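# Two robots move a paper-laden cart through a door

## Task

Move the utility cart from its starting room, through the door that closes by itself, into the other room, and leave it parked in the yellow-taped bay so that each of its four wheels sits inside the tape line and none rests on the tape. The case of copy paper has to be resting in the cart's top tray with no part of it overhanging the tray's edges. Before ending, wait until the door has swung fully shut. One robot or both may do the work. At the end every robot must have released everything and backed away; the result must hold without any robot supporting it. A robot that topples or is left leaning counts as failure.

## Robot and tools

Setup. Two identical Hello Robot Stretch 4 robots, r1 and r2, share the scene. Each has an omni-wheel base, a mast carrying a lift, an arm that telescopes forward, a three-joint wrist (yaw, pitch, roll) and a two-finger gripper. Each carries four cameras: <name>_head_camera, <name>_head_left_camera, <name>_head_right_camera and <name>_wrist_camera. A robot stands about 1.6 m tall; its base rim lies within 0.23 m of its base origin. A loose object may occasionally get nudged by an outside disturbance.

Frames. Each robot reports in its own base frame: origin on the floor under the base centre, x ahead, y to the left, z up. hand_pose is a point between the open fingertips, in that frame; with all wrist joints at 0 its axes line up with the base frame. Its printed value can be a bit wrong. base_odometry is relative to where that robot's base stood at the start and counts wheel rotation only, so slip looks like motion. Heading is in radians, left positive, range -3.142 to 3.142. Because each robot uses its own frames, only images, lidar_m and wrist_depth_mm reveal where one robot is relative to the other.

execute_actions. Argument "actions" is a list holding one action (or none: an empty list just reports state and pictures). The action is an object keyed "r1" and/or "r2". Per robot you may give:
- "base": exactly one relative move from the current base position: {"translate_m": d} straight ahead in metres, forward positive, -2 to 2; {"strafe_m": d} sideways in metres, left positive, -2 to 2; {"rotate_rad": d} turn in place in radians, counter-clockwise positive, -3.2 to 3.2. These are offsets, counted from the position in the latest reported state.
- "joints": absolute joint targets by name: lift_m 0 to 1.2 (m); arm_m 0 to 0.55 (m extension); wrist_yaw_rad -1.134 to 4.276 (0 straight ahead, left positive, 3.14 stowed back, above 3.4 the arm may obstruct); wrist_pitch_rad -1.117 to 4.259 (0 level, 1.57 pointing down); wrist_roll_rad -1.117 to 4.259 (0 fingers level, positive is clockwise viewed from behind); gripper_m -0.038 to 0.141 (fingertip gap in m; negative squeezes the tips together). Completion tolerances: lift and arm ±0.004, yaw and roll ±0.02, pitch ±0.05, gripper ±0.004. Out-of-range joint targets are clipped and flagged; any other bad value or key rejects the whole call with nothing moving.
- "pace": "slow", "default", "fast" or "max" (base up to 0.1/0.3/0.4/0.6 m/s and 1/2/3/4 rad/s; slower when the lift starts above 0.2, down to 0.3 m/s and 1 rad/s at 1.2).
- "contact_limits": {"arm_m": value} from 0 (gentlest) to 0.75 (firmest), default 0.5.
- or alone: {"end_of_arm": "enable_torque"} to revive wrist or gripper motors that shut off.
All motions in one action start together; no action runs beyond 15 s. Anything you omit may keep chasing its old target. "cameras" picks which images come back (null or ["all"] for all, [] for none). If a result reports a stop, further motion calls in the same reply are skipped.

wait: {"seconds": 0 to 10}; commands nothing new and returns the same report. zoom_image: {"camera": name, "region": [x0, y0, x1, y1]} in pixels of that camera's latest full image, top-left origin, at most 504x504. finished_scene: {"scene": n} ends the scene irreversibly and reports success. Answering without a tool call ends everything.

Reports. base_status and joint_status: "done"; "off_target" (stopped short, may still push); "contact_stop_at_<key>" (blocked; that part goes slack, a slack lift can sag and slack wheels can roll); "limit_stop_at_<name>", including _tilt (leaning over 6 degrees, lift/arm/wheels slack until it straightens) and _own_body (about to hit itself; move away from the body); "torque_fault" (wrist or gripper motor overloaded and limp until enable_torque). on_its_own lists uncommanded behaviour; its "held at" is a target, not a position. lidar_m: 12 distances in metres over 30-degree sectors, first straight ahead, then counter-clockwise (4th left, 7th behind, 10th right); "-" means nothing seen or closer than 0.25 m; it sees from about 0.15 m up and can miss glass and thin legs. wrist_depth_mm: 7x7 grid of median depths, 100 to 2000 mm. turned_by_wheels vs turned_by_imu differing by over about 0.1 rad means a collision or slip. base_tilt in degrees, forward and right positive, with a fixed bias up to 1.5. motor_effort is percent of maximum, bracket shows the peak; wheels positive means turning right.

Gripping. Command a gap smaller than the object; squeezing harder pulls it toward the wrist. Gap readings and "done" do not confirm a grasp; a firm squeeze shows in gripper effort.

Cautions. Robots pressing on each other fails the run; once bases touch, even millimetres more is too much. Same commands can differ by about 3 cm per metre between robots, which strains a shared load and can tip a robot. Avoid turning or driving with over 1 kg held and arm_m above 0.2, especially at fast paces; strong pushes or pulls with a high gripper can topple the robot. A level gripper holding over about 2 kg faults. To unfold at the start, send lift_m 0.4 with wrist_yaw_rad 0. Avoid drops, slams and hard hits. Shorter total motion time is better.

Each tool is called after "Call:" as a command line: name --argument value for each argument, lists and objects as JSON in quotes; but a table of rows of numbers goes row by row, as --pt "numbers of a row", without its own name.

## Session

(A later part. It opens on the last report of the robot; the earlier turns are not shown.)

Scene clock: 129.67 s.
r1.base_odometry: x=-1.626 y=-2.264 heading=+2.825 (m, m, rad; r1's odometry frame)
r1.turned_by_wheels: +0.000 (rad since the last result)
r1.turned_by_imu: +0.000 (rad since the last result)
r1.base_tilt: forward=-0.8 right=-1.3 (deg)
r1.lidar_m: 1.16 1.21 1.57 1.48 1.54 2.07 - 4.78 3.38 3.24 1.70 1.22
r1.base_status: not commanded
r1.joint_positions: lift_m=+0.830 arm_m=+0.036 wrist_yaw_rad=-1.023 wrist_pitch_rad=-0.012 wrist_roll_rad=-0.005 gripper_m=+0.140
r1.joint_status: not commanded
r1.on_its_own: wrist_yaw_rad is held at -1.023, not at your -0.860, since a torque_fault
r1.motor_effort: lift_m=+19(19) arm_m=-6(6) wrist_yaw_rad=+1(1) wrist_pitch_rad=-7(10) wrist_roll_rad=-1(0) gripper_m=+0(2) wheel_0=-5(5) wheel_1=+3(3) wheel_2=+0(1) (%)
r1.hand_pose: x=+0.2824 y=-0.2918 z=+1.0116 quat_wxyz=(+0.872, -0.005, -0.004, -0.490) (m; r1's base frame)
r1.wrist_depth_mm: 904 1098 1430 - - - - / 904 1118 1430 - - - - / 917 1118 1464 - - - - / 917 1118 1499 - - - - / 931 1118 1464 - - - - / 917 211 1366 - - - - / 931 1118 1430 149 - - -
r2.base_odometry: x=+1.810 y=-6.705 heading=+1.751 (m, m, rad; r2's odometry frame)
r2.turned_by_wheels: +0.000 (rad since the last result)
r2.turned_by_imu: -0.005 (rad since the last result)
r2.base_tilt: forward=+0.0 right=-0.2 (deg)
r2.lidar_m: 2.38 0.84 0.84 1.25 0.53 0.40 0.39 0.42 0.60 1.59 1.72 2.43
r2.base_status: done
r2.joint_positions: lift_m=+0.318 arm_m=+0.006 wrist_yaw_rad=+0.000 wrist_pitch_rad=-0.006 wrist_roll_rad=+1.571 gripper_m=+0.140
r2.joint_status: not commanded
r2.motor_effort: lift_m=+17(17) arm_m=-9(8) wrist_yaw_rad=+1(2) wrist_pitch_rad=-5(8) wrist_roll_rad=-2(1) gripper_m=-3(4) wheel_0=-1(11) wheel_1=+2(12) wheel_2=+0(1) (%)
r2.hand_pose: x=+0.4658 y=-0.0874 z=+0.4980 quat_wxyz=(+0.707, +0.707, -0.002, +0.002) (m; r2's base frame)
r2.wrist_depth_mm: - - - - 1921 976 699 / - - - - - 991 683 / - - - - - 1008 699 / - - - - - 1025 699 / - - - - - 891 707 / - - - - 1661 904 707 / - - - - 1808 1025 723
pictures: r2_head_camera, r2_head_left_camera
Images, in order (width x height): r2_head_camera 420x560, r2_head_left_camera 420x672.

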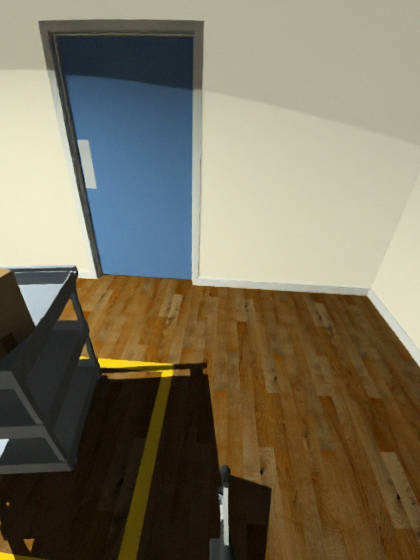

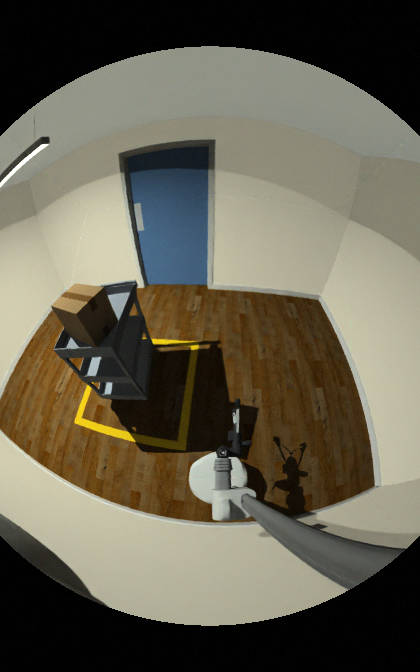

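Call:
zoom_image --camera "r2_head_camera" --region '[40,330,180,440]'

Call:
zoom_image --camera "r2_head_left_camera" --region '[30,270,210,450]'

Region (40, 330, 180, 440) of r2_head_camera's 420x560 image, scaled by 3.600, with more detail than that image has; it fills the top 396 rows of this view, and the rest is white.

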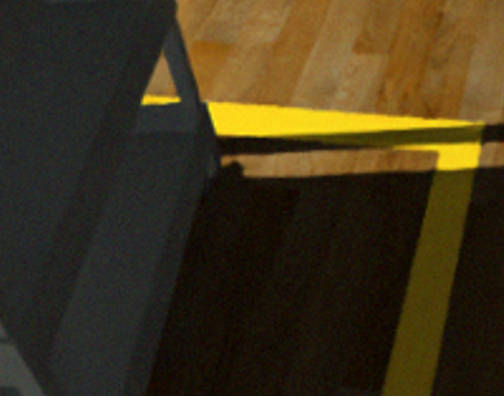

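Region (30, 270, 210, 450) of r2_head_left_camera's 420x672 image, scaled by 2.800, with more detail than that image has.

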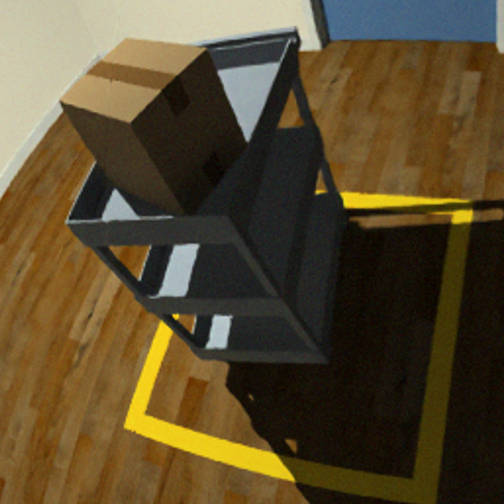

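Call:
finished_scene --scene 2

The scene is finished: the task was done.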